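## Task

Move the yellow sponge onto the coffee table in the adjoining room. The robot must not tip over or be left leaning, or the task fails. The sponge must rest on the table by itself at the end; if only the robot holds it there, it is not done.

## Robot and tools

Robot: a Hello Robot Stretch 3 with one arm. It has a two-wheeled base (0.33 m long, 0.34 m wide), a lift that slides up a mast, and a telescoping arm that reaches out to the robot's right side. The arm cannot move the gripper forward; the base has to drive for that. On-the-spot turns pivot about the point midway between the drive wheels, 0.05 m behind the front edge. With the arm retracted and the wrist folded, a turn sweeps a circle of radius 0.28 m. An unfolded, level gripper reaches past that circle. The base cannot move sideways. Something may occasionally nudge a loose object.

Frames: the base frame has its origin on the floor between the drive wheels, x forward, y left, z up. hand_pose is reported in it, at the point where the closed fingertips meet. The odometry frame is the base frame where the scene began; heading is positive to the left, -3.142 to 3.142.

execute_actions takes "actions", a list run in order. Each action may hold "robot" (a command, a list of up to 8 commands, or {"stop": true}), "steps" (1 to 450 control steps at 30 per second; default 1) and "until" (ends the action early when all its conditions hold). An action with only "steps" just waits. An empty list returns the current state and images. An invalid action or out-of-range number rejects the whole call.

A command can contain "base", "joints" and "contact_limits". Base takes exactly one key: translate_m, a relative forward drive in metres (negative backs up, magnitude up to 1), or rotate_rad, a relative turn in radians (positive is counter-clockwise seen from above, magnitude up to 3.2). Both are offsets from where the base stands when that command begins. Joints takes absolute targets, each a single number by name: lift_m 0 to 1.1 (arm height), arm_m 0 to 0.52 (extension), wrist_yaw_rad -1.345 to 4.42 (0 along the arm, positive swings toward the front, 3.0 folds over the base), wrist_pitch_rad -1.57 to 0.451 (0 level, negative tips fingertips down), wrist_roll_rad -2.911 to 2.911, gripper_m -0.089 to 0.179 (larger is wider; the real fingertip gap is 0.007 to 0.025 smaller, and zero below 0.007), head_pan_rad -3.953 to 1.73 (0 forward, positive left, -1.57 looks along the arm), head_tilt_rad -1.53 to 0.419 (negative looks down). Unnamed joints keep their targets. contact_limits {"arm_m": n} sets the motor_effort percentage (1 to 100) at which the arm halts; lower is gentler. In a command list, {"pause_s": s} waits up to 15 s; each entry starts once the previous one finishes "done" (off_target also passes for base and gripper). Any new command takes effect immediately and discards the rest of an older list. Motions keep running while you think.

To wait for everything, use "steps": 450 with "until": {"robot": {"status": "ended"}}. Other conditions compare fields, e.g. {"lift_m": [">", 0.3]} or a status word or ["!=", "moving"]; "any" in place of "robot" fires when the first motion ends.

Fast driving (0.30 m/s, 1.9 rad/s) needs lift_m under 0.30, arm_m under 0.03 and wrist_yaw_rad over 2.54; otherwise 0.10 m/s and 0.63 rad/s.

Gripping: command gripper_m below the object's width; lower squeezes harder, but too hard makes the stall guard ease off so things can slip. Release by opening at least 0.02 past the touching value. Neither gripper reading nor "done" proves a grasp; check the wrist_camera.

Fold or unfold the wrist only with lift_m 0.32 to 0.95, wrist_pitch_rad -0.4 and roll near 0; once folded the lift may go down to 0.25. With yaw below -0.4 keep pitch at -0.5 or lower.

Results: base_status shows progress in brackets (travelled of goal); joint_goals, joint_status (moving, done, off_target, contact_stop, time_out, stopped, not_commanded, torque_fault), measured_speeds, refusals, queue and queue_left. on_its_own appears when the robot changed a goal itself, a joint is slack or off, or base_tilt drifts 3 degrees or more. lidar_m lists 12 distances in 30-degree sectors counter-clockwise from straight ahead (4th left, 7th behind, 10th right), in a plane 0.17 m up, so it sees table legs, not tops. wrist_depth_mm and head_depth_mm are 7x7 grids in mm. motor_effort is percent with peak in brackets. base_tilt gives forward and right lean in degrees. Images come from head_camera, nav_camera and wrist_camera.

zoom_image takes "camera" and "region" [x0, y0, x1, y1] in pixels of that camera's last image, at most 504 by 504.

finished_scene takes "scene" (1 or 2) and ends it irreversibly; wait until all motion has stopped first.

Avoid: arm pushes with the gripper higher than about 0.45 m (can tip the robot), repeated pushes after a contact_stop, driving while the gripper holds or presses on something fixed, and snagging furniture, especially reversing. If leaning, undo the last move in small steps, free the gripper, and lower lift_m to about 0.2. Avoid drops, slams and long hard pushes that shut off wrist servos.

Each tool is called after ">>>" as name([rows], argument=value, ...), one row to a line, values as JSON.

## Session

>>> execute_actions(actions=[])

Scene clock: 0.00 s.
robot.base_odometry: x=+0.000 y=+0.000 heading=+0.000 (m, m, rad; robot's odometry frame)
robot.turned_by_wheels: +0.000 (rad since the last result)
robot.turned_by_imu: +0.000 (rad since the last result)
robot.base_tilt: forward=-1.9 right=+0.3 (deg)
robot.lidar_m: 0.76 0.75 0.81 0.66 0.65 0.70 1.04 3.03 2.43 1.67 1.45 0.97
robot.head_depth_mm: 900 903 909 912 908 910 917 / 856 859 859 861 862 865 863 / 813 814 818 820 820 825 822 / 777 775 779 778 780 782 782 / 741 742 744 745 745 748 751 / 709 711 712 710 714 714 717 / 681 680 682 685 682 688 686
robot.base_status: not_commanded
robot.joint_positions: lift_m=+0.507 arm_m=+0.002 wrist_yaw_rad=+2.944 wrist_pitch_rad=-0.519 wrist_roll_rad=+0.013 gripper_m=+0.037 head_pan_rad=+0.016 head_tilt_rad=-0.008
robot.joint_goals: lift_m=+0.507 arm_m=+0.002 wrist_yaw_rad=+2.944 wrist_pitch_rad=-0.519 wrist_roll_rad=+0.013 gripper_m=+0.037 head_pan_rad=+0.016 head_tilt_rad=-0.008
robot.joint_status: lift_m=not_commanded arm_m=not_commanded wrist_yaw_rad=not_commanded wrist_pitch_rad=not_commanded wrist_roll_rad=not_commanded gripper_m=not_commanded head_pan_rad=not_commanded head_tilt_rad=not_commanded
robot.measured_speeds: translate_m=+0.000 rotate_rad=+0.000 lift_m=+0.000 arm_m=+0.000 wrist_yaw_rad=+0.000 wrist_pitch_rad=+0.000 wrist_roll_rad=+0.000 head_pan_rad=+0.000 head_tilt_rad=+0.000
robot: refusals=0 queue=idle queue_left=0
robot.motor_effort: left_wheel=-1 right_wheel=+1 lift_m=+23 arm_m=+1 wrist_yaw_rad=+1 wrist_pitch_rad=+3 wrist_roll_rad=+0 gripper_m=+0 head_pan_rad=+0 head_tilt_rad=+2 (%)
robot.hand_pose: x=+0.0202 y=+0.0595 z=+0.4975 quat_wxyz=(+0.249, +0.702, +0.112, +0.658) (m; robot's base frame)
robot.wrist_depth_mm: - 588 659 775 846 697 580 / 519 637 719 847 922 740 595 / 565 - 769 933 - 772 633 / 611 - 822 971 943 828 657 / 642 720 832 829 824 787 698 / 682 730 - 724 724 703 678 / 627 629 611 623 617 609 616
pictures: head_camera (sideways: a quarter turn clockwise sets it upright), nav_camera (sideways: a quarter turn counterclockwise sets it upright), wrist_camera
Images, in order (width x height): head_camera 896x504, nav_camera 672x504, wrist_camera 644x364.

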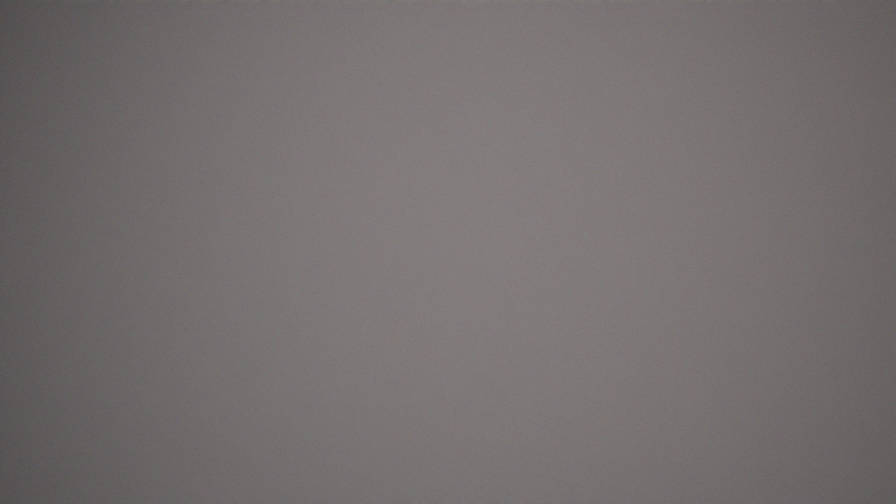

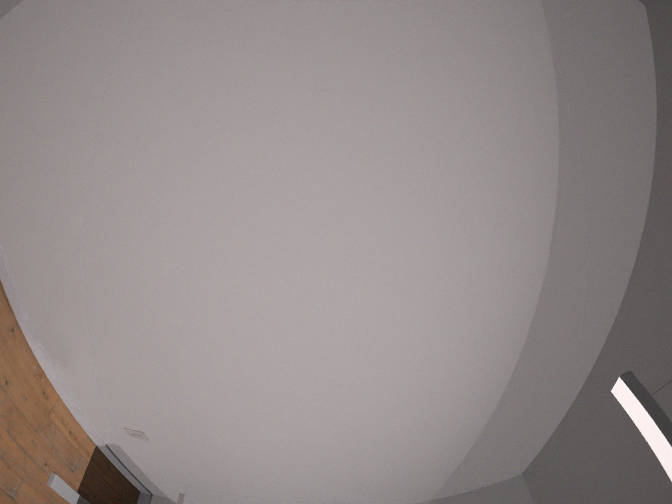

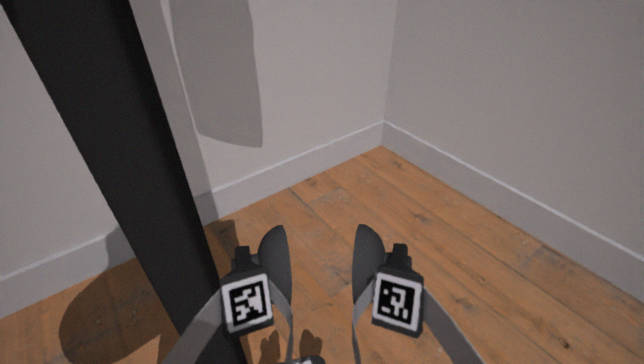

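>>> execute_actions([
  {"robot":{"joints":{"head_pan_rad":-1.9,"head_tilt_rad":-0.5,"lift_m":0.27}},"steps":200,"until":{"robot":{"status":"ended"}}},
])

Scene clock: 5.33 s.
robot.base_odometry: x=+0.000 y=+0.000 heading=+0.000 (m, m, rad; robot's odometry frame)
robot.turned_by_wheels: +0.000 (rad since the last result)
robot.turned_by_imu: +0.000 (rad since the last result)
robot.base_tilt: forward=-1.9 right=+0.2 (deg)
robot.lidar_m: 0.76 0.75 0.81 0.66 0.65 0.70 1.04 3.03 2.43 1.67 1.45 0.97
robot.head_depth_mm: 2980 3203 3343 2692 1982 1576 1323 / 2836 3087 3393 2659 2007 1595 1323 / 2480 2734 3009 2744 1992 1612 1334 / 2313 2455 2679 2724 2013 1612 1335 / 2093 2248 2321 2556 1961 1622 1335 / 1937 2070 1880 1884 2042 1629 1338 / 1776 1894 1878 1439 2032 1617 1350
robot.base_status: not_commanded
robot.joint_positions: lift_m=+0.270 arm_m=+0.002 wrist_yaw_rad=+2.944 wrist_pitch_rad=-0.519 wrist_roll_rad=+0.013 gripper_m=+0.037 head_pan_rad=-1.893 head_tilt_rad=-0.494
robot.joint_goals: lift_m=+0.270 arm_m=+0.002 wrist_yaw_rad=+2.944 wrist_pitch_rad=-0.519 wrist_roll_rad=+0.013 gripper_m=+0.037 head_pan_rad=-1.900 head_tilt_rad=-0.500
robot.joint_status: lift_m=done arm_m=not_commanded wrist_yaw_rad=not_commanded wrist_pitch_rad=not_commanded wrist_roll_rad=not_commanded gripper_m=not_commanded head_pan_rad=done head_tilt_rad=done
robot.measured_speeds: translate_m=+0.000 rotate_rad=+0.000 lift_m=+0.000 arm_m=+0.000 wrist_yaw_rad=+0.000 wrist_pitch_rad=+0.000 wrist_roll_rad=+0.000 head_pan_rad=+0.000 head_tilt_rad=+0.000
robot: refusals=0 queue=done queue_left=0
robot.motor_effort: left_wheel=+0(1) right_wheel=+1(1) lift_m=+19(23) arm_m=+1(1) wrist_yaw_rad=+1(0) wrist_pitch_rad=+4(4) wrist_roll_rad=+0(0) gripper_m=+1(0) head_pan_rad=-4(46) head_tilt_rad=-2(24) (%)
robot.hand_pose: x=+0.0201 y=+0.0594 z=+0.2608 quat_wxyz=(+0.249, +0.702, +0.112, +0.658) (m; robot's base frame)
robot.wrist_depth_mm: - 590 662 781 868 697 580 / 515 656 699 854 861 733 605 / 557 - 736 764 744 717 631 / 583 - 615 611 603 614 603 / 513 515 536 531 516 516 513 / 457 - - - 463 447 442 / - - - - 380 390 390
pictures: head_camera (sideways: a quarter turn clockwise sets it upright), nav_camera (sideways: a quarter turn counterclockwise sets it upright), wrist_camera
Images, in order (width x height): head_camera 896x504, nav_camera 672x504, wrist_camera 644x364.

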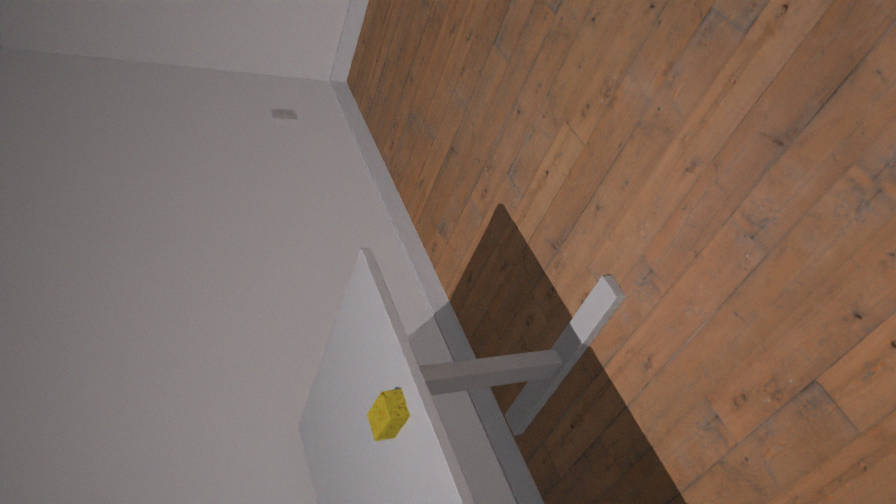

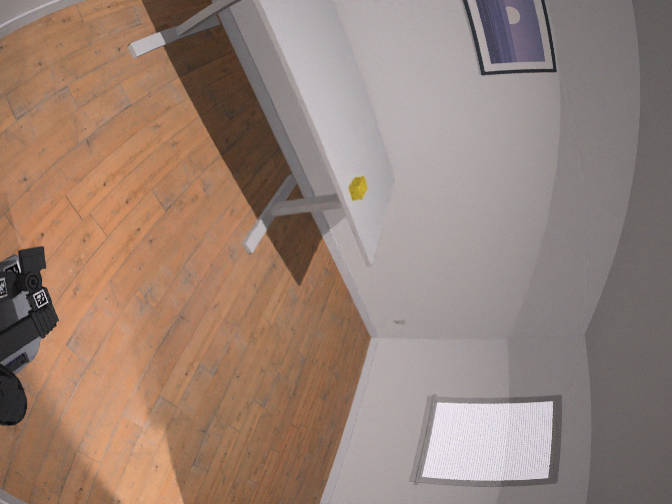

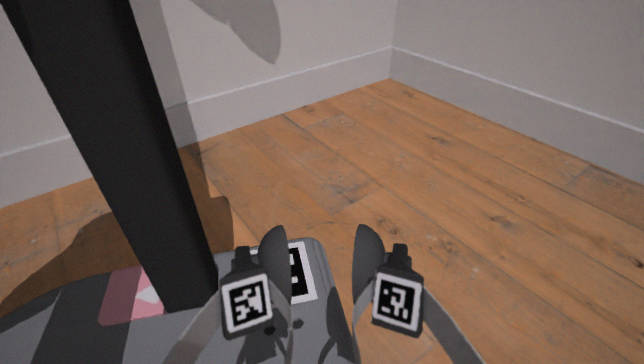

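>>> execute_actions([
  {"robot":[{"base":{"rotate_rad":1.28}},{"base":{"translate_m":-0.95}},{"base":{"rotate_rad":-0.88},"joints":{"head_pan_rad":-1.57,"head_tilt_rad":-0.8}},{"joints":{"lift_m":0.9,"wrist_pitch_rad":-0.4}}],"steps":450,"until":{"robot":{"lift_m":[">",0.4]}}},
  {"robot":{"joints":{"wrist_yaw_rad":1.2,"gripper_m":0.17}},"steps":300,"until":{"robot":{"status":"ended"}}},
])

Scene clock: 32.60 s.
robot.base_odometry: x=-0.272 y=-0.910 heading=+0.400 (m, m, rad; robot's odometry frame)
robot.turned_by_wheels: +0.400 (rad since the last result)
robot.turned_by_imu: +0.394 (rad since the last result)
robot.base_tilt: forward=-1.9 right=+0.3 (deg)
robot.lidar_m: 1.38 1.42 1.44 1.37 1.29 1.68 2.39 1.68 0.74 1.16 1.19 1.18
robot.head_depth_mm: 1048 1168 952 780 - - 1154 / 1031 1137 960 784 - - 1142 / 1024 1148 963 783 694 - 1154 / 1016 1137 969 788 653 - 1144 / 1007 1137 971 791 669 - 1152 / 998 1124 974 793 700 - 1151 / 1008 1126 978 798 697 1277 1153
robot.base_status: done (rotate_rad -0.8799 of -0.8800)
robot.joint_positions: lift_m=+0.900 arm_m=+0.002 wrist_yaw_rad=+1.203 wrist_pitch_rad=-0.420 wrist_roll_rad=+0.013 gripper_m=+0.170 head_pan_rad=-1.577 head_tilt_rad=-0.790
robot.joint_goals: lift_m=+0.900 arm_m=+0.002 wrist_yaw_rad=+1.200 wrist_pitch_rad=-0.400 wrist_roll_rad=+0.013 gripper_m=+0.170 head_pan_rad=-1.570 head_tilt_rad=-0.800
robot.joint_status: lift_m=done arm_m=not_commanded wrist_yaw_rad=done wrist_pitch_rad=done wrist_roll_rad=not_commanded gripper_m=done head_pan_rad=done head_tilt_rad=done
robot.measured_speeds: translate_m=+0.000 rotate_rad=+0.000 lift_m=+0.000 arm_m=+0.000 wrist_yaw_rad=+0.000 wrist_pitch_rad=+0.000 wrist_roll_rad=+0.000 head_pan_rad=+0.000 head_tilt_rad=+0.000
robot: refusals=0 queue=done queue_left=0
robot.motor_effort: left_wheel=+2(7) right_wheel=-1(7) lift_m=+26(26) arm_m=+1(1) wrist_yaw_rad=-2(4) wrist_pitch_rad=+6(8) wrist_roll_rad=+0(0) gripper_m=+0(85) head_pan_rad=+3(25) head_tilt_rad=-3(22) (%)
robot.hand_pose: x=+0.1877 y=-0.2278 z=+0.9120 quat_wxyz=(+0.651, +0.515, -0.491, +0.266) (m; robot's base frame)
robot.wrist_depth_mm: 949 - - - - - 793 / - - - - - 982 817 / - - - 725 731 723 726 / - - - 588 557 557 555 / - - - - 458 459 452 / - - - - 383 386 384 / - - - - 348 328 327
pictures: head_camera (sideways: a quarter turn clockwise sets it upright), nav_camera (sideways: a quarter turn counterclockwise sets it upright), wrist_camera
Images, in order (width x height): head_camera 896x504, nav_camera 672x504, wrist_camera 644x364.

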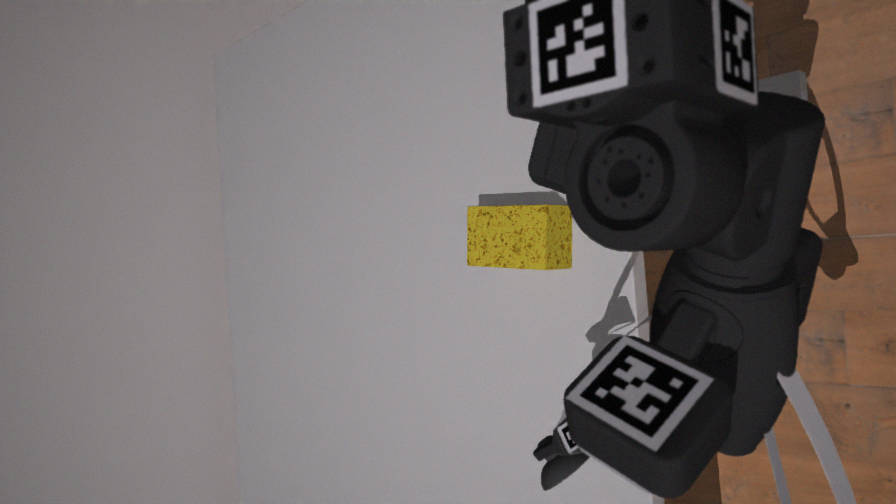

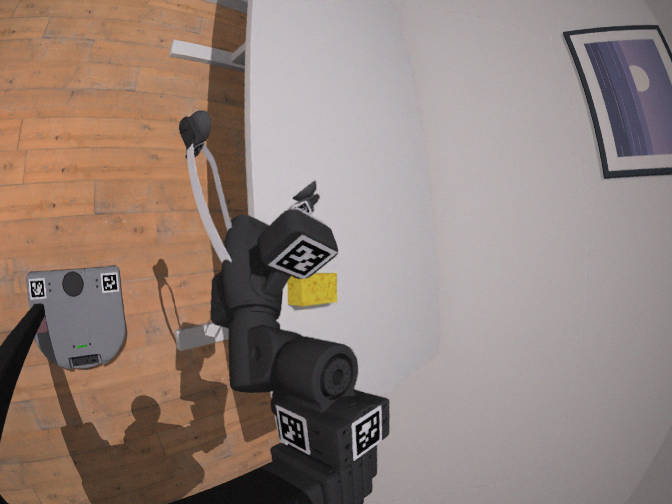

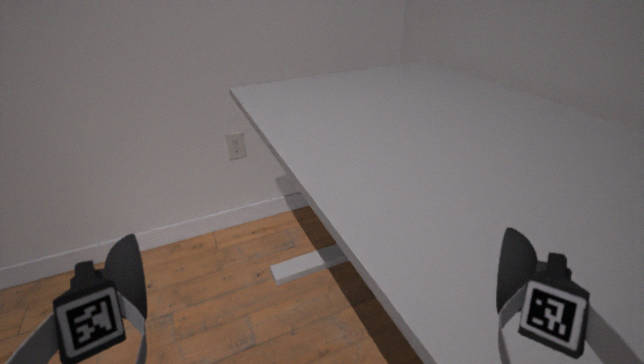

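>>> execute_actions([
  {"robot":{"joints":{"wrist_yaw_rad":0,"wrist_pitch_rad":-0.6}},"steps":300,"until":{"robot":{"status":"ended"}}},
])

Scene clock: 37.17 s.
robot.base_odometry: x=-0.272 y=-0.910 heading=+0.400 (m, m, rad; robot's odometry frame)
robot.turned_by_wheels: +0.000 (rad since the last result)
robot.turned_by_imu: +0.000 (rad since the last result)
robot.base_tilt: forward=-1.8 right=+0.3 (deg)
robot.lidar_m: 1.38 1.42 1.43 1.37 1.28 1.69 2.40 1.68 0.74 1.16 1.19 1.18
robot.head_depth_mm: 1045 1166 956 781 - - - / 1035 1140 959 786 - - - / 1025 1146 962 785 - - - / 1020 1138 967 789 655 1296 1145 / 1009 1128 968 789 683 1296 1165 / 1005 1118 977 794 670 1306 1169 / 996 1124 978 794 670 1307 1174
robot.base_status: done (rotate_rad -0.8799 of -0.8800)
robot.joint_positions: lift_m=+0.900 arm_m=+0.002 wrist_yaw_rad=+0.003 wrist_pitch_rad=-0.609 wrist_roll_rad=+0.013 gripper_m=+0.170 head_pan_rad=-1.577 head_tilt_rad=-0.790
robot.joint_goals: lift_m=+0.900 arm_m=+0.002 wrist_yaw_rad=+0.000 wrist_pitch_rad=-0.600 wrist_roll_rad=+0.013 gripper_m=+0.170 head_pan_rad=-1.570 head_tilt_rad=-0.800
robot.joint_status: lift_m=done arm_m=not_commanded wrist_yaw_rad=done wrist_pitch_rad=done wrist_roll_rad=not_commanded gripper_m=done head_pan_rad=done head_tilt_rad=done
robot.measured_speeds: translate_m=+0.000 rotate_rad=+0.000 lift_m=+0.000 arm_m=+0.000 wrist_yaw_rad=+0.000 wrist_pitch_rad=+0.000 wrist_roll_rad=+0.000 head_pan_rad=+0.000 head_tilt_rad=+0.000
robot: refusals=0 queue=done queue_left=0
robot.motor_effort: left_wheel=+1(2) right_wheel=-1(1) lift_m=+26(26) arm_m=+1(1) wrist_yaw_rad=-2(2) wrist_pitch_rad=+2(6) wrist_roll_rad=+0(0) gripper_m=+0(1) head_pan_rad=+3(3) head_tilt_rad=-3(4) (%)
robot.hand_pose: x=-0.0210 y=-0.3433 z=+0.8721 quat_wxyz=(+0.671, +0.212, -0.678, -0.213) (m; robot's base frame)
robot.wrist_depth_mm: 761 796 812 801 786 850 889 / 621 626 604 613 611 681 - / 504 493 503 495 489 491 - / 424 424 420 407 415 414 429 / 363 362 360 314 360 364 356 / 328 320 318 308 317 317 318 / - 277 282 289 289 295 912
pictures: head_camera (sideways: a quarter turn clockwise sets it upright), nav_camera (sideways: a quarter turn counterclockwise sets it upright), wrist_camera
Images, in order (width x height): head_camera 896x504, nav_camera 672x504, wrist_camera 644x364.

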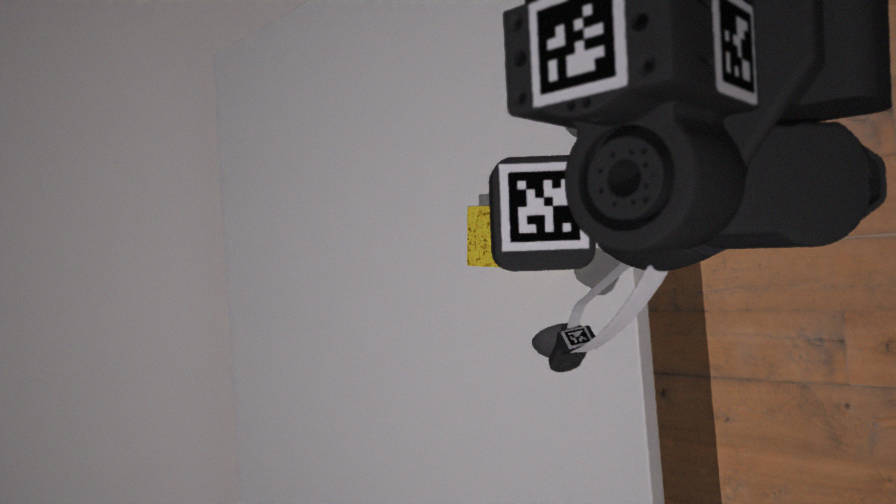

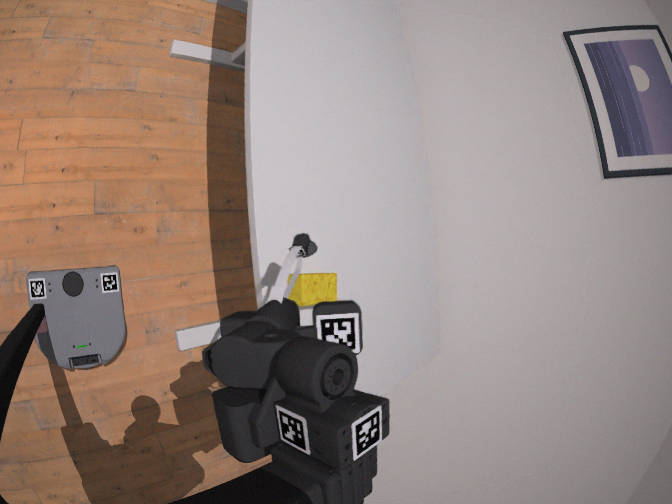

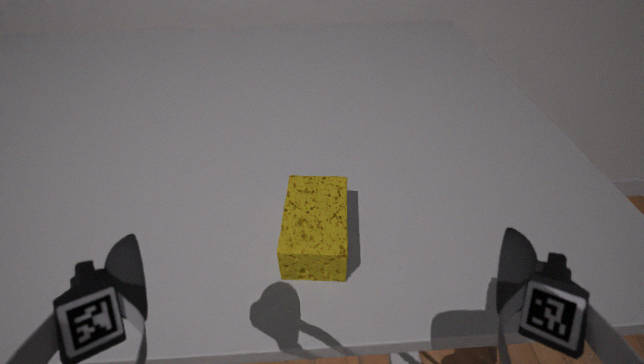

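>>> execute_actions([
  {"robot":{"base":{"translate_m":0.008},"joints":{"lift_m":0.805,"arm_m":0.08}},"steps":300,"until":{"robot":{"status":"ended"}}},
])

Scene clock: 42.10 s.
robot.base_odometry: x=-0.265 y=-0.907 heading=+0.400 (m, m, rad; robot's odometry frame)
robot.turned_by_wheels: +0.000 (rad since the last result)
robot.turned_by_imu: +0.000 (rad since the last result)
robot.base_tilt: forward=-1.8 right=+0.3 (deg)
robot.lidar_m: 1.37 1.41 1.44 1.37 1.29 1.68 2.41 1.68 0.74 1.16 1.19 1.17
robot.head_depth_mm: 1039 1161 955 780 - - 1139 / 1031 1136 958 782 - - 1164 / 1023 1139 963 788 - - 1159 / 1016 1138 969 789 - 1296 1158 / 1010 1137 975 795 669 1306 1167 / 1002 1118 972 795 670 1302 1166 / 996 1125 978 799 673 1307 1176
robot.base_status: done (translate_m +0.0080 of +0.0080)
robot.joint_positions: lift_m=+0.805 arm_m=+0.080 wrist_yaw_rad=+0.002 wrist_pitch_rad=-0.610 wrist_roll_rad=+0.013 gripper_m=+0.170 head_pan_rad=-1.577 head_tilt_rad=-0.790
robot.joint_goals: lift_m=+0.805 arm_m=+0.080 wrist_yaw_rad=+0.000 wrist_pitch_rad=-0.600 wrist_roll_rad=+0.013 gripper_m=+0.170 head_pan_rad=-1.570 head_tilt_rad=-0.800
robot.joint_status: lift_m=done arm_m=done wrist_yaw_rad=done wrist_pitch_rad=done wrist_roll_rad=not_commanded gripper_m=done head_pan_rad=done head_tilt_rad=done
robot.measured_speeds: translate_m=+0.000 rotate_rad=+0.000 lift_m=+0.000 arm_m=+0.000 wrist_yaw_rad=+0.000 wrist_pitch_rad=+0.000 wrist_roll_rad=+0.000 head_pan_rad=+0.000 head_tilt_rad=+0.000
robot: refusals=0 queue=done queue_left=0
robot.motor_effort: left_wheel=+1(4) right_wheel=-1(4) lift_m=+20(30) arm_m=+8(7) wrist_yaw_rad=-1(2) wrist_pitch_rad=+3(3) wrist_roll_rad=+0(0) gripper_m=+0(0) head_pan_rad=+3(3) head_tilt_rad=-3(3) (%)
robot.hand_pose: x=-0.0212 y=-0.4207 z=+0.7772 quat_wxyz=(+0.670, +0.212, -0.678, -0.214) (m; robot's base frame)
robot.wrist_depth_mm: 552 552 542 538 537 538 806 / 423 418 415 412 414 413 414 / 342 338 338 336 332 333 332 / 284 283 285 219 283 282 277 / 245 245 244 188 243 245 241 / 221 215 214 179 214 213 212 / - 188 191 191 191 189 188
pictures: head_camera (sideways: a quarter turn clockwise sets it upright), nav_camera (sideways: a quarter turn counterclockwise sets it upright), wrist_camera
Images, in order (width x height): head_camera 896x504, nav_camera 672x504, wrist_camera 644x364.

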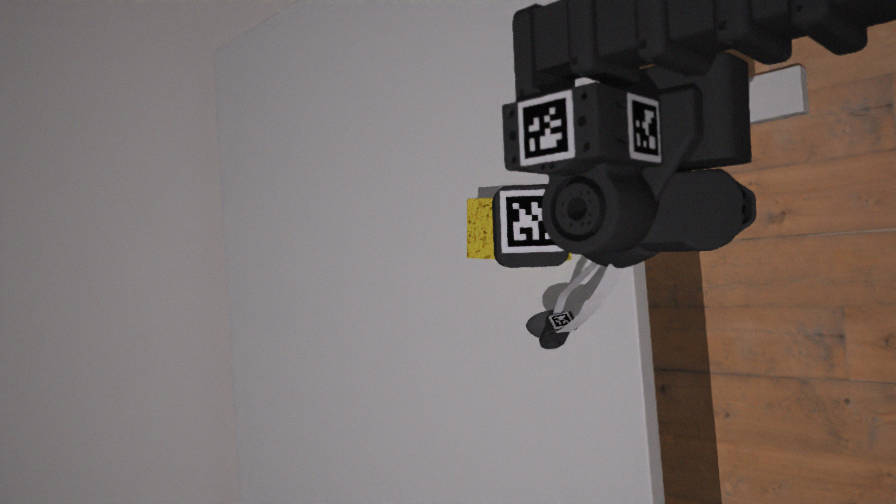

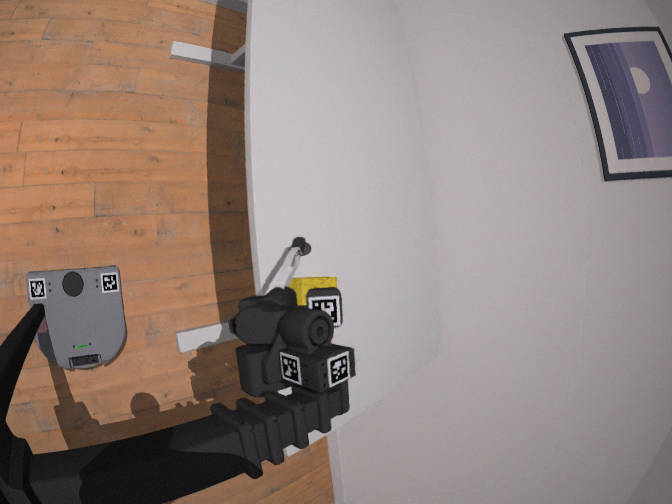

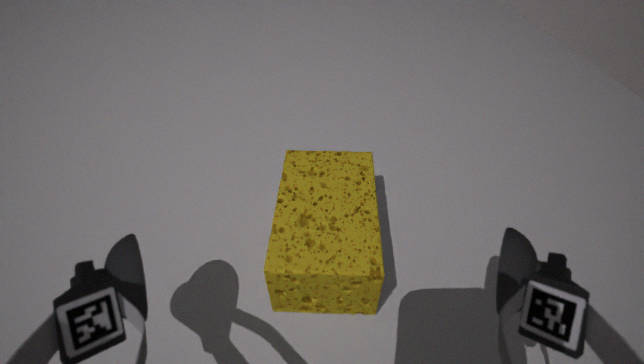

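>>> execute_actions([
  {"robot":{"joints":{"lift_m":0.788,"arm_m":0.115,"gripper_m":0.1}},"steps":300,"until":{"robot":{"status":"ended"}}},
])

Scene clock: 48.70 s.
robot.base_odometry: x=-0.265 y=-0.907 heading=+0.400 (m, m, rad; robot's odometry frame)
robot.turned_by_wheels: +0.000 (rad since the last result)
robot.turned_by_imu: +0.000 (rad since the last result)
robot.base_tilt: forward=-1.9 right=+0.2 (deg)
robot.lidar_m: 1.37 1.41 1.44 1.38 1.29 1.68 2.41 1.69 0.74 1.16 1.19 1.17
robot.head_depth_mm: 1034 1167 954 789 - - 1147 / 1031 1137 958 803 - 1251 1160 / 1027 1147 968 808 - 1293 1160 / 1016 1136 965 808 - 1295 1161 / 1008 1127 971 792 667 1301 1167 / 1007 1127 977 794 671 1303 1173 / 992 1125 977 795 672 1308 1168
robot.base_status: done (translate_m +0.0080 of +0.0080)
robot.joint_positions: lift_m=+0.788 arm_m=+0.115 wrist_yaw_rad=+0.002 wrist_pitch_rad=-0.611 wrist_roll_rad=+0.013 gripper_m=+0.100 head_pan_rad=-1.577 head_tilt_rad=-0.790
robot.joint_goals: lift_m=+0.788 arm_m=+0.115 wrist_yaw_rad=+0.000 wrist_pitch_rad=-0.600 wrist_roll_rad=+0.013 gripper_m=+0.100 head_pan_rad=-1.570 head_tilt_rad=-0.800
robot.joint_status: lift_m=done arm_m=done wrist_yaw_rad=done wrist_pitch_rad=done wrist_roll_rad=not_commanded gripper_m=done head_pan_rad=done head_tilt_rad=done
robot.measured_speeds: translate_m=+0.000 rotate_rad=+0.000 lift_m=+0.000 arm_m=+0.000 wrist_yaw_rad=+0.000 wrist_pitch_rad=+0.000 wrist_roll_rad=+0.000 head_pan_rad=+0.000 head_tilt_rad=+0.000
robot: refusals=0 queue=done queue_left=0
robot.motor_effort: left_wheel=+1(1) right_wheel=-1(1) lift_m=+19(19) arm_m=+7(8) wrist_yaw_rad=-1(1) wrist_pitch_rad=+3(3) wrist_roll_rad=+0(0) gripper_m=+0(84) head_pan_rad=+3(4) head_tilt_rad=-3(3) (%)
robot.hand_pose: x=-0.0212 y=-0.4556 z=+0.7601 quat_wxyz=(+0.670, +0.212, -0.678, -0.214) (m; robot's base frame)
robot.wrist_depth_mm: 501 503 491 492 486 491 768 / 382 382 382 381 378 374 370 / 311 307 308 304 304 306 302 / 259 258 259 194 256 255 255 / 225 224 222 168 216 221 221 / 197 197 190 147 154 194 194 / 175 171 170 140 167 170 173
pictures: head_camera (sideways: a quarter turn clockwise sets it upright), nav_camera (sideways: a quarter turn counterclockwise sets it upright), wrist_camera
Images, in order (width x height): head_camera 896x504, nav_camera 672x504, wrist_camera 644x364.

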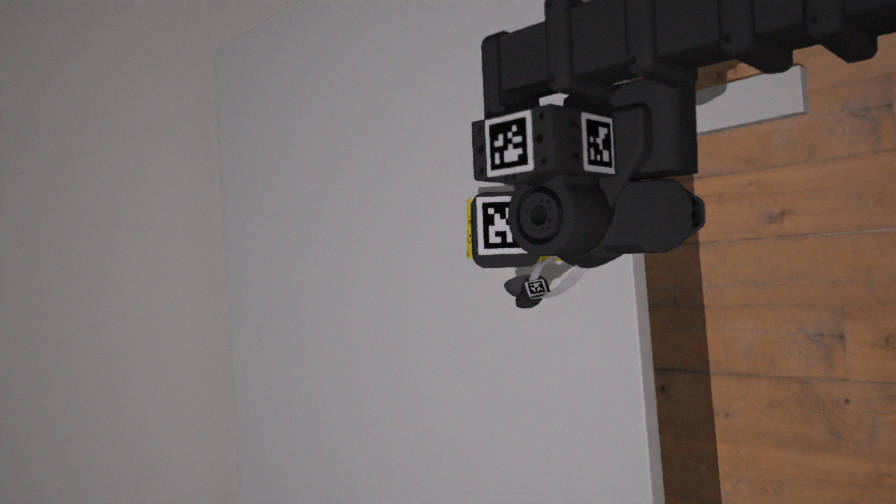

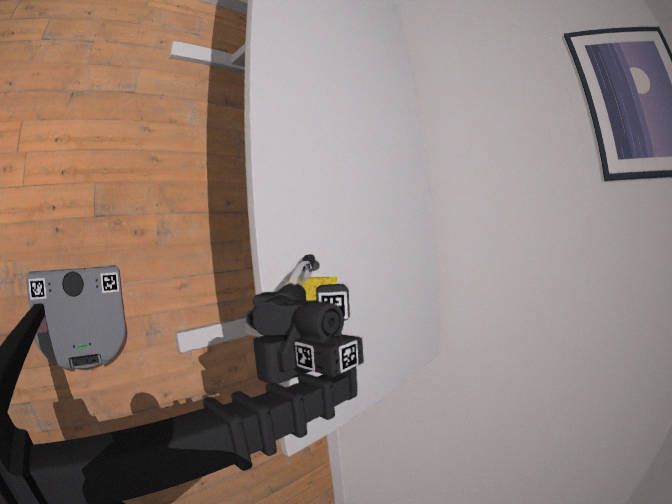

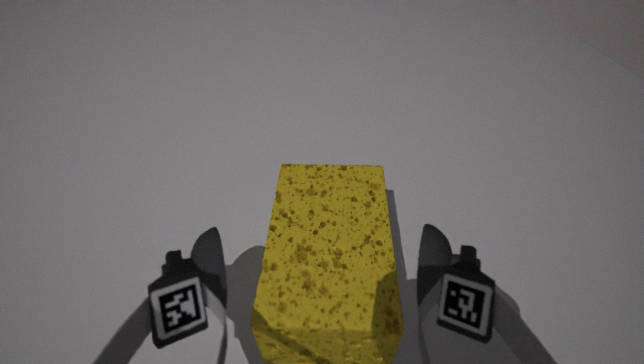

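>>> execute_actions([
  {"robot":[{"joints":{"lift_m":0.78,"arm_m":0.12}},{"joints":{"gripper_m":0.03,"head_pan_rad":-3.7,"head_tilt_rad":-0.4}},{"joints":{"lift_m":0.83,"wrist_pitch_rad":-0.4}},{"joints":{"arm_m":0,"wrist_yaw_rad":2.7}}],"steps":450,"until":{"robot":{"status":"ended"}}},
])

Scene clock: 57.30 s.
robot.base_odometry: x=-0.265 y=-0.907 heading=+0.400 (m, m, rad; robot's odometry frame)
robot.turned_by_wheels: +0.000 (rad since the last result)
robot.turned_by_imu: +0.000 (rad since the last result)
robot.base_tilt: forward=-2.2 right=+0.3 (deg)
robot.lidar_m: 1.37 1.41 1.44 1.37 1.29 1.68 2.41 1.68 0.74 1.16 1.19 1.17
robot.head_depth_mm: 1209 1184 1261 1347 1505 1616 1442 / 1475 1555 1640 1705 1814 1721 - / 1848 1962 2116 2299 2186 1847 - / 2076 2278 2459 2677 2263 1858 - / 2389 2540 2706 2890 2273 1801 - / 2270 2416 2593 2755 2289 1756 - / 2135 2267 2421 2598 2285 1775 1561
robot.base_status: done (translate_m +0.0080 of +0.0080)
robot.joint_positions: lift_m=+0.830 arm_m=+0.002 wrist_yaw_rad=+2.697 wrist_pitch_rad=-0.422 wrist_roll_rad=+0.013 gripper_m=+0.031 head_pan_rad=-3.693 head_tilt_rad=-0.409
robot.joint_goals: lift_m=+0.830 arm_m=+0.000 wrist_yaw_rad=+2.700 wrist_pitch_rad=-0.400 wrist_roll_rad=+0.013 gripper_m=+0.030 head_pan_rad=-3.700 head_tilt_rad=-0.400
robot.joint_status: lift_m=done arm_m=done wrist_yaw_rad=done wrist_pitch_rad=done wrist_roll_rad=not_commanded gripper_m=done head_pan_rad=done head_tilt_rad=done
robot.measured_speeds: translate_m=+0.000 rotate_rad=+0.000 lift_m=+0.000 arm_m=+0.000 wrist_yaw_rad=+0.000 wrist_pitch_rad=+0.000 wrist_roll_rad=+0.000 head_pan_rad=+0.000 head_tilt_rad=+0.000
robot: refusals=0 queue=done queue_left=0
robot.motor_effort: left_wheel=+1(1) right_wheel=-1(1) lift_m=+26(28) arm_m=-4(5) wrist_yaw_rad=+2(7) wrist_pitch_rad=+7(6) wrist_roll_rad=+0(0) gripper_m=-13(89) head_pan_rad=-4(47) head_tilt_rad=+4(24) (%)
robot.hand_pose: x=+0.0750 y=+0.0547 z=+0.8416 quat_wxyz=(+0.297, +0.711, -0.009, +0.637) (m; robot's base frame)
robot.wrist_depth_mm: - - - - - - - / - - - - - - - / - - - - - - - / - - - 180 - - - / - - - 156 - - - / - - 139 137 140 - - / - - 950 128 930 - -
pictures: head_camera (sideways: a quarter turn clockwise sets it upright), nav_camera (sideways: a quarter turn counterclockwise sets it upright), wrist_camera
Images, in order (width x height): head_camera 896x504, nav_camera 672x504, wrist_camera 644x364.

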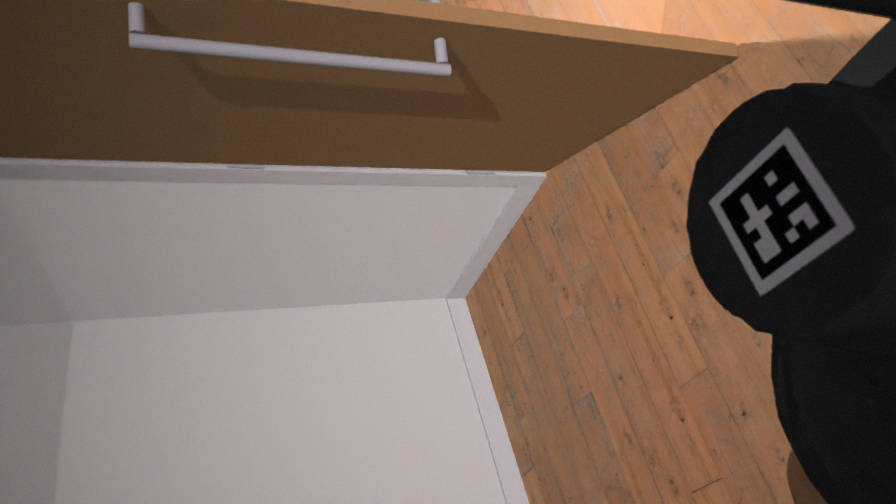

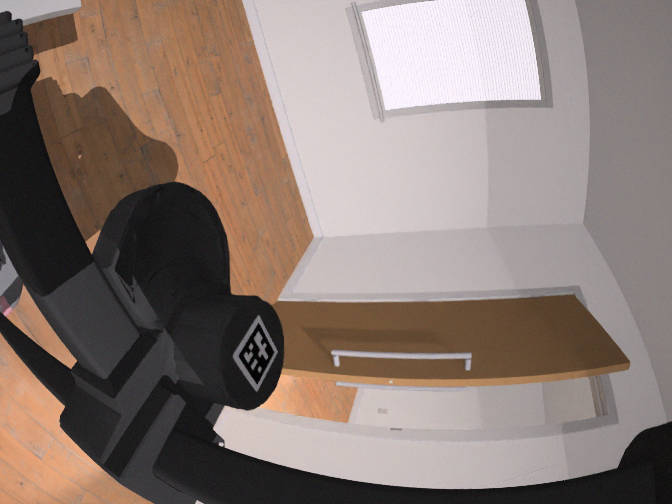

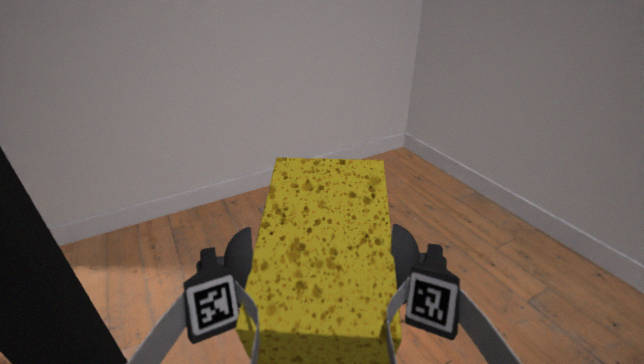

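>>> execute_actions([
  {"robot":[{"base":{"rotate_rad":-1.28},"joints":{"lift_m":0.28,"head_pan_rad":-1.57,"head_tilt_rad":-0.9}},{"base":{"translate_m":-1.0}},{"base":{"rotate_rad":-0.64}},{"joints":{"lift_m":0.34}}],"steps":450,"until":{"robot":{"status":"ended"}}},
  {"steps":200,"until":{"robot":{"status":"ended"}}},
])

Scene clock: 82.07 s.
robot.base_odometry: x=-0.902 y=-0.136 heading=-1.520 (m, m, rad; robot's odometry frame)
robot.turned_by_wheels: -1.920 (rad since the last result)
robot.turned_by_imu: -1.944 (rad since the last result)
robot.base_tilt: forward=-1.9 right=+0.3 (deg)
robot.lidar_m: 2.15 1.67 2.05 1.64 1.04 0.50 0.40 0.40 0.44 0.49 2.15 2.34
robot.head_depth_mm: 2554 2324 631 709 820 953 1082 / 2447 2369 1931 1605 1036 1204 1165 / 2343 2377 1952 1657 1433 1265 1166 / 2199 2294 1848 1652 1437 1266 - / 747 720 789 892 1089 1268 1146 / 502 498 591 1592 1445 1274 1136 / 416 2045 1881 1655 1451 1285 1146
robot.base_status: done (rotate_rad -0.6399 of -0.6400)
robot.joint_positions: lift_m=+0.340 arm_m=+0.002 wrist_yaw_rad=+2.698 wrist_pitch_rad=-0.421 wrist_roll_rad=+0.013 gripper_m=+0.031 head_pan_rad=-1.577 head_tilt_rad=-0.889
robot.joint_goals: lift_m=+0.340 arm_m=+0.000 wrist_yaw_rad=+2.700 wrist_pitch_rad=-0.400 wrist_roll_rad=+0.013 gripper_m=+0.030 head_pan_rad=-1.570 head_tilt_rad=-0.900
robot.joint_status: lift_m=done arm_m=done wrist_yaw_rad=done wrist_pitch_rad=done wrist_roll_rad=not_commanded gripper_m=done head_pan_rad=done head_tilt_rad=done
robot.measured_speeds: translate_m=+0.000 rotate_rad=+0.000 lift_m=+0.000 arm_m=+0.000 wrist_yaw_rad=+0.000 wrist_pitch_rad=+0.000 wrist_roll_rad=+0.000 head_pan_rad=+0.000 head_tilt_rad=+0.000
robot: refusals=0 queue=done queue_left=0
robot.motor_effort: left_wheel=+1(6) right_wheel=-1(5) lift_m=+26(29) arm_m=-4(5) wrist_yaw_rad=+1(1) wrist_pitch_rad=+6(7) wrist_roll_rad=+0(0) gripper_m=-13(13) head_pan_rad=+2(44) head_tilt_rad=-4(28) (%)
robot.hand_pose: x=+0.0749 y=+0.0549 z=+0.3518 quat_wxyz=(+0.297, +0.711, -0.010, +0.638) (m; robot's base frame)
robot.wrist_depth_mm: - - - - - - - / - - - - - - - / - - - - - - - / 848 846 857 179 829 837 838 / 704 700 687 155 669 675 659 / - 584 139 137 139 578 569 / - 512 130 128 470 498 500
pictures: head_camera (sideways: a quarter turn clockwise sets it upright), nav_camera (sideways: a quarter turn counterclockwise sets it upright), wrist_camera
Images, in order (width x height): head_camera 896x504, nav_camera 672x504, wrist_camera 644x364.

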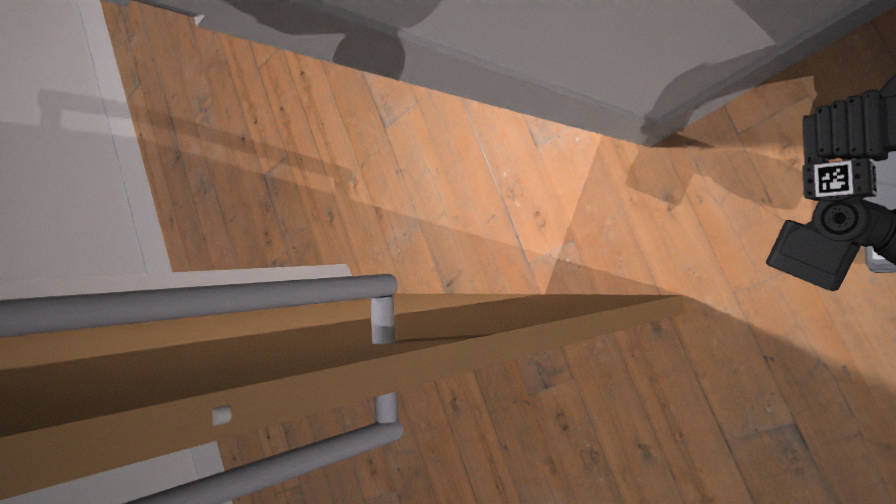

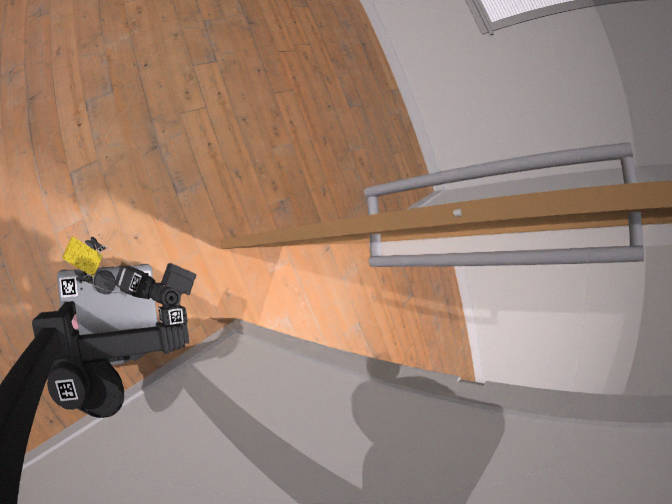

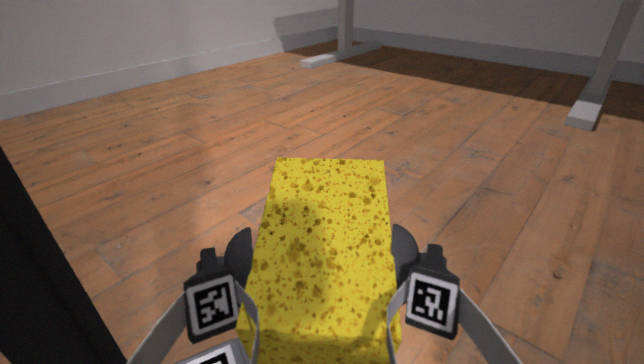

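>>> execute_actions([
  {"robot":[{"joints":{"wrist_yaw_rad":-0.3}},{"joints":{"arm_m":0.51,"wrist_pitch_rad":-0.6}},{"joints":{"wrist_yaw_rad":-0.9},"base":{"translate_m":0.3}}],"steps":60,"until":{"robot":{"wrist_yaw_rad":["<",1.6]}}},
  {"steps":450,"until":{"robot":{"status":"ended"}}},
])

Scene clock: 96.83 s.
robot.base_odometry: x=-0.887 y=-0.436 heading=-1.520 (m, m, rad; robot's odometry frame)
robot.turned_by_wheels: +0.000 (rad since the last result)
robot.turned_by_imu: -0.002 (rad since the last result)
robot.base_tilt: forward=-2.0 right=+0.4 (deg)
robot.lidar_m: 1.87 1.40 1.92 1.75 1.75 0.86 0.69 0.68 0.72 0.52 2.03 2.21
robot.head_depth_mm: 2423 2341 1932 1631 1422 1248 1133 / 2260 2301 1926 1631 1422 1272 1154 / 1053 1308 1675 1579 1431 1265 1144 / 508 683 752 1004 1358 1262 1164 / 525 579 661 821 1361 1270 1133 / 449 564 1816 1654 1444 1274 1139 / 1778 2095 1956 1665 1440 1278 1142
robot.base_status: done (translate_m +0.3000 of +0.3000)
robot.joint_positions: lift_m=+0.340 arm_m=+0.510 wrist_yaw_rad=-0.898 wrist_pitch_rad=-0.613 wrist_roll_rad=+0.013 gripper_m=+0.031 head_pan_rad=-1.577 head_tilt_rad=-0.889
robot.joint_goals: lift_m=+0.340 arm_m=+0.510 wrist_yaw_rad=-0.900 wrist_pitch_rad=-0.600 wrist_roll_rad=+0.013 gripper_m=+0.030 head_pan_rad=-1.570 head_tilt_rad=-0.900
robot.joint_status: lift_m=done arm_m=done wrist_yaw_rad=done wrist_pitch_rad=done wrist_roll_rad=not_commanded gripper_m=done head_pan_rad=done head_tilt_rad=done
robot.measured_speeds: translate_m=+0.000 rotate_rad=+0.000 lift_m=+0.000 arm_m=+0.000 wrist_yaw_rad=+0.000 wrist_pitch_rad=+0.000 wrist_roll_rad=+0.000 head_pan_rad=+0.000 head_tilt_rad=+0.000
robot: refusals=0 queue=done queue_left=0
robot.motor_effort: left_wheel=-2(17) right_wheel=+3(32) lift_m=+25(26) arm_m=+7(9) wrist_yaw_rad=-2(4) wrist_pitch_rad=+3(6) wrist_roll_rad=+0(0) gripper_m=-13(13) head_pan_rad=+3(3) head_tilt_rad=-4(4) (%)
robot.hand_pose: x=-0.1746 y=-0.7765 z=+0.3115 quat_wxyz=(+0.510, -0.103, -0.703, -0.484) (m; robot's base frame)
robot.wrist_depth_mm: 541 - - - - - - / 531 953 939 914 926 900 911 / 485 761 748 749 747 759 734 / 375 632 639 180 633 637 603 / 302 532 546 155 541 547 458 / 251 479 139 137 140 479 461 / 224 337 416 128 412 429 426
pictures: head_camera (sideways: a quarter turn clockwise sets it upright), nav_camera (sideways: a quarter turn counterclockwise sets it upright), wrist_camera
Images, in order (width x height): head_camera 896x504, nav_camera 672x504, wrist_camera 644x364.

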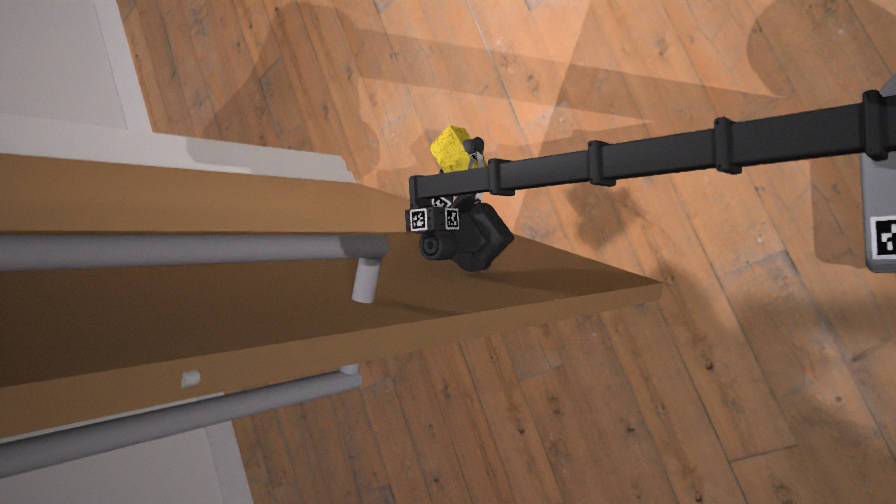

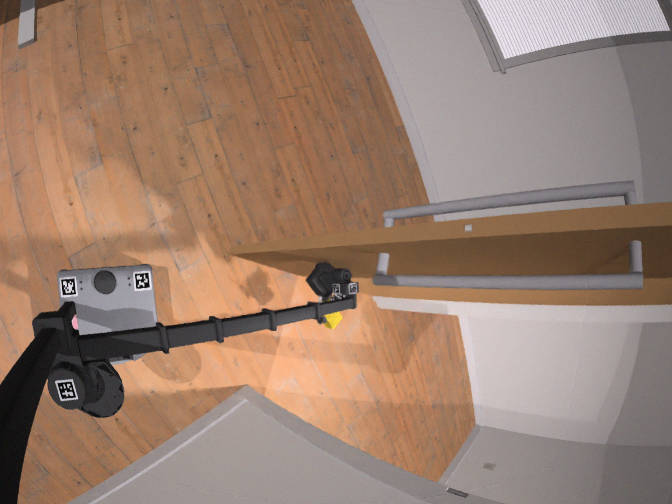

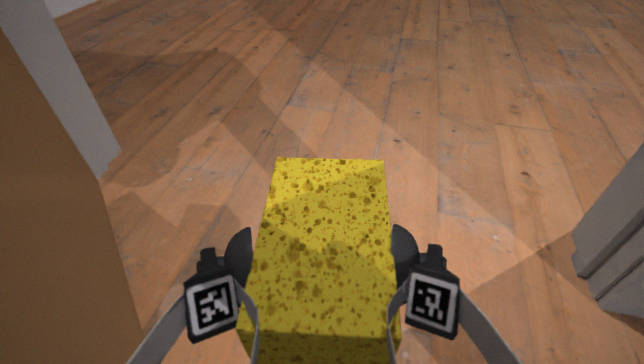

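>>> execute_actions([
  {"robot":[{"base":{"translate_m":0.2}},{"base":{"translate_m":-0.02},"joints":{"arm_m":0}},{"base":{"rotate_rad":-2.15},"joints":{"wrist_yaw_rad":2.7,"wrist_pitch_rad":-0.4,"head_pan_rad":0,"head_tilt_rad":-0.8}},{"joints":{"lift_m":0.28}}],"steps":450,"until":{"robot":{"status":"ended"}}},
  {"steps":450,"until":{"robot":{"status":"ended"}}},
])

Scene clock: 115.40 s.
robot.base_odometry: x=-0.878 y=-0.616 heading=+2.613 (m, m, rad; robot's odometry frame)
robot.turned_by_wheels: -2.150 (rad since the last result)
robot.turned_by_imu: -2.168 (rad since the last result)
robot.base_tilt: forward=-1.8 right=+0.4 (deg)
robot.lidar_m: 1.48 0.60 1.97 2.09 1.72 1.23 1.79 1.85 1.81 1.12 0.87 0.85
robot.head_depth_mm: 2747 836 932 1088 1305 1308 1158 / 3033 2760 2159 1637 1413 1310 1158 / 3154 2806 2159 1787 1513 1313 1159 / 3225 2780 2174 1796 1527 1313 1164 / 2962 2833 2201 1803 1505 1315 1165 / 2552 2720 2196 1750 1522 1322 1166 / 2266 1408 1386 1325 1279 1238 1167
robot.base_status: done (rotate_rad -2.1499 of -2.1500)
robot.joint_positions: lift_m=+0.280 arm_m=+0.002 wrist_yaw_rad=+2.698 wrist_pitch_rad=-0.422 wrist_roll_rad=+0.013 gripper_m=+0.031 head_pan_rad=-0.007 head_tilt_rad=-0.804
robot.joint_goals: lift_m=+0.280 arm_m=+0.000 wrist_yaw_rad=+2.700 wrist_pitch_rad=-0.400 wrist_roll_rad=+0.013 gripper_m=+0.030 head_pan_rad=+0.000 head_tilt_rad=-0.800
robot.joint_status: lift_m=done arm_m=done wrist_yaw_rad=done wrist_pitch_rad=done wrist_roll_rad=not_commanded gripper_m=done head_pan_rad=done head_tilt_rad=done
robot.measured_speeds: translate_m=+0.000 rotate_rad=+0.000 lift_m=+0.000 arm_m=+0.000 wrist_yaw_rad=+0.000 wrist_pitch_rad=+0.000 wrist_roll_rad=+0.000 head_pan_rad=+0.000 head_tilt_rad=+0.000
robot: refusals=0 queue=done queue_left=0
robot.motor_effort: left_wheel=+1(4) right_wheel=-1(18) lift_m=+20(25) arm_m=-4(6) wrist_yaw_rad=+2(1) wrist_pitch_rad=+7(8) wrist_roll_rad=+0(0) gripper_m=-13(13) head_pan_rad=+3(45) head_tilt_rad=+1(10) (%)
robot.hand_pose: x=+0.0749 y=+0.0548 z=+0.2920 quat_wxyz=(+0.297, +0.711, -0.009, +0.637) (m; robot's base frame)
robot.wrist_depth_mm: - - - - - 599 733 / - - - - - 674 857 / - - 961 953 684 754 880 / 759 748 751 180 700 712 713 / 621 597 595 156 585 590 602 / - 504 139 137 139 491 496 / - - 128 128 415 437 432
pictures: head_camera (sideways: a quarter turn clockwise sets it upright), nav_camera (sideways: a quarter turn counterclockwise sets it upright), wrist_camera
Images, in order (width x height): head_camera 896x504, nav_camera 672x504, wrist_camera 644x364.

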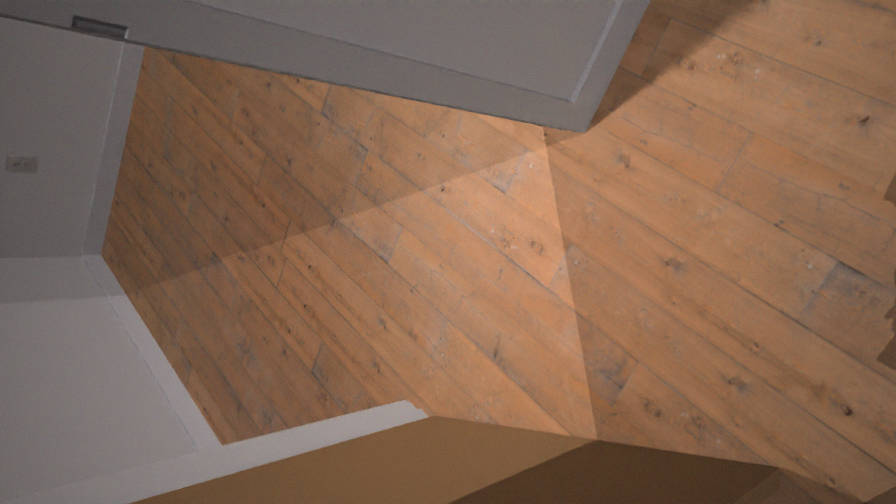

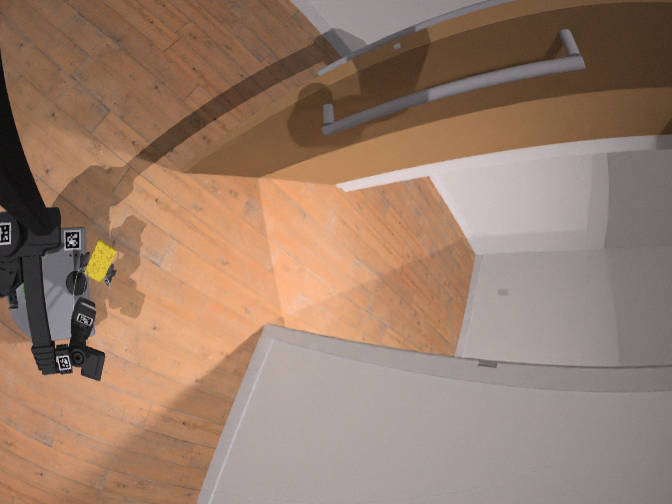

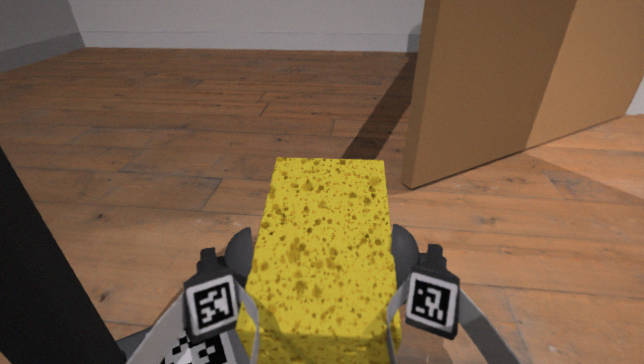

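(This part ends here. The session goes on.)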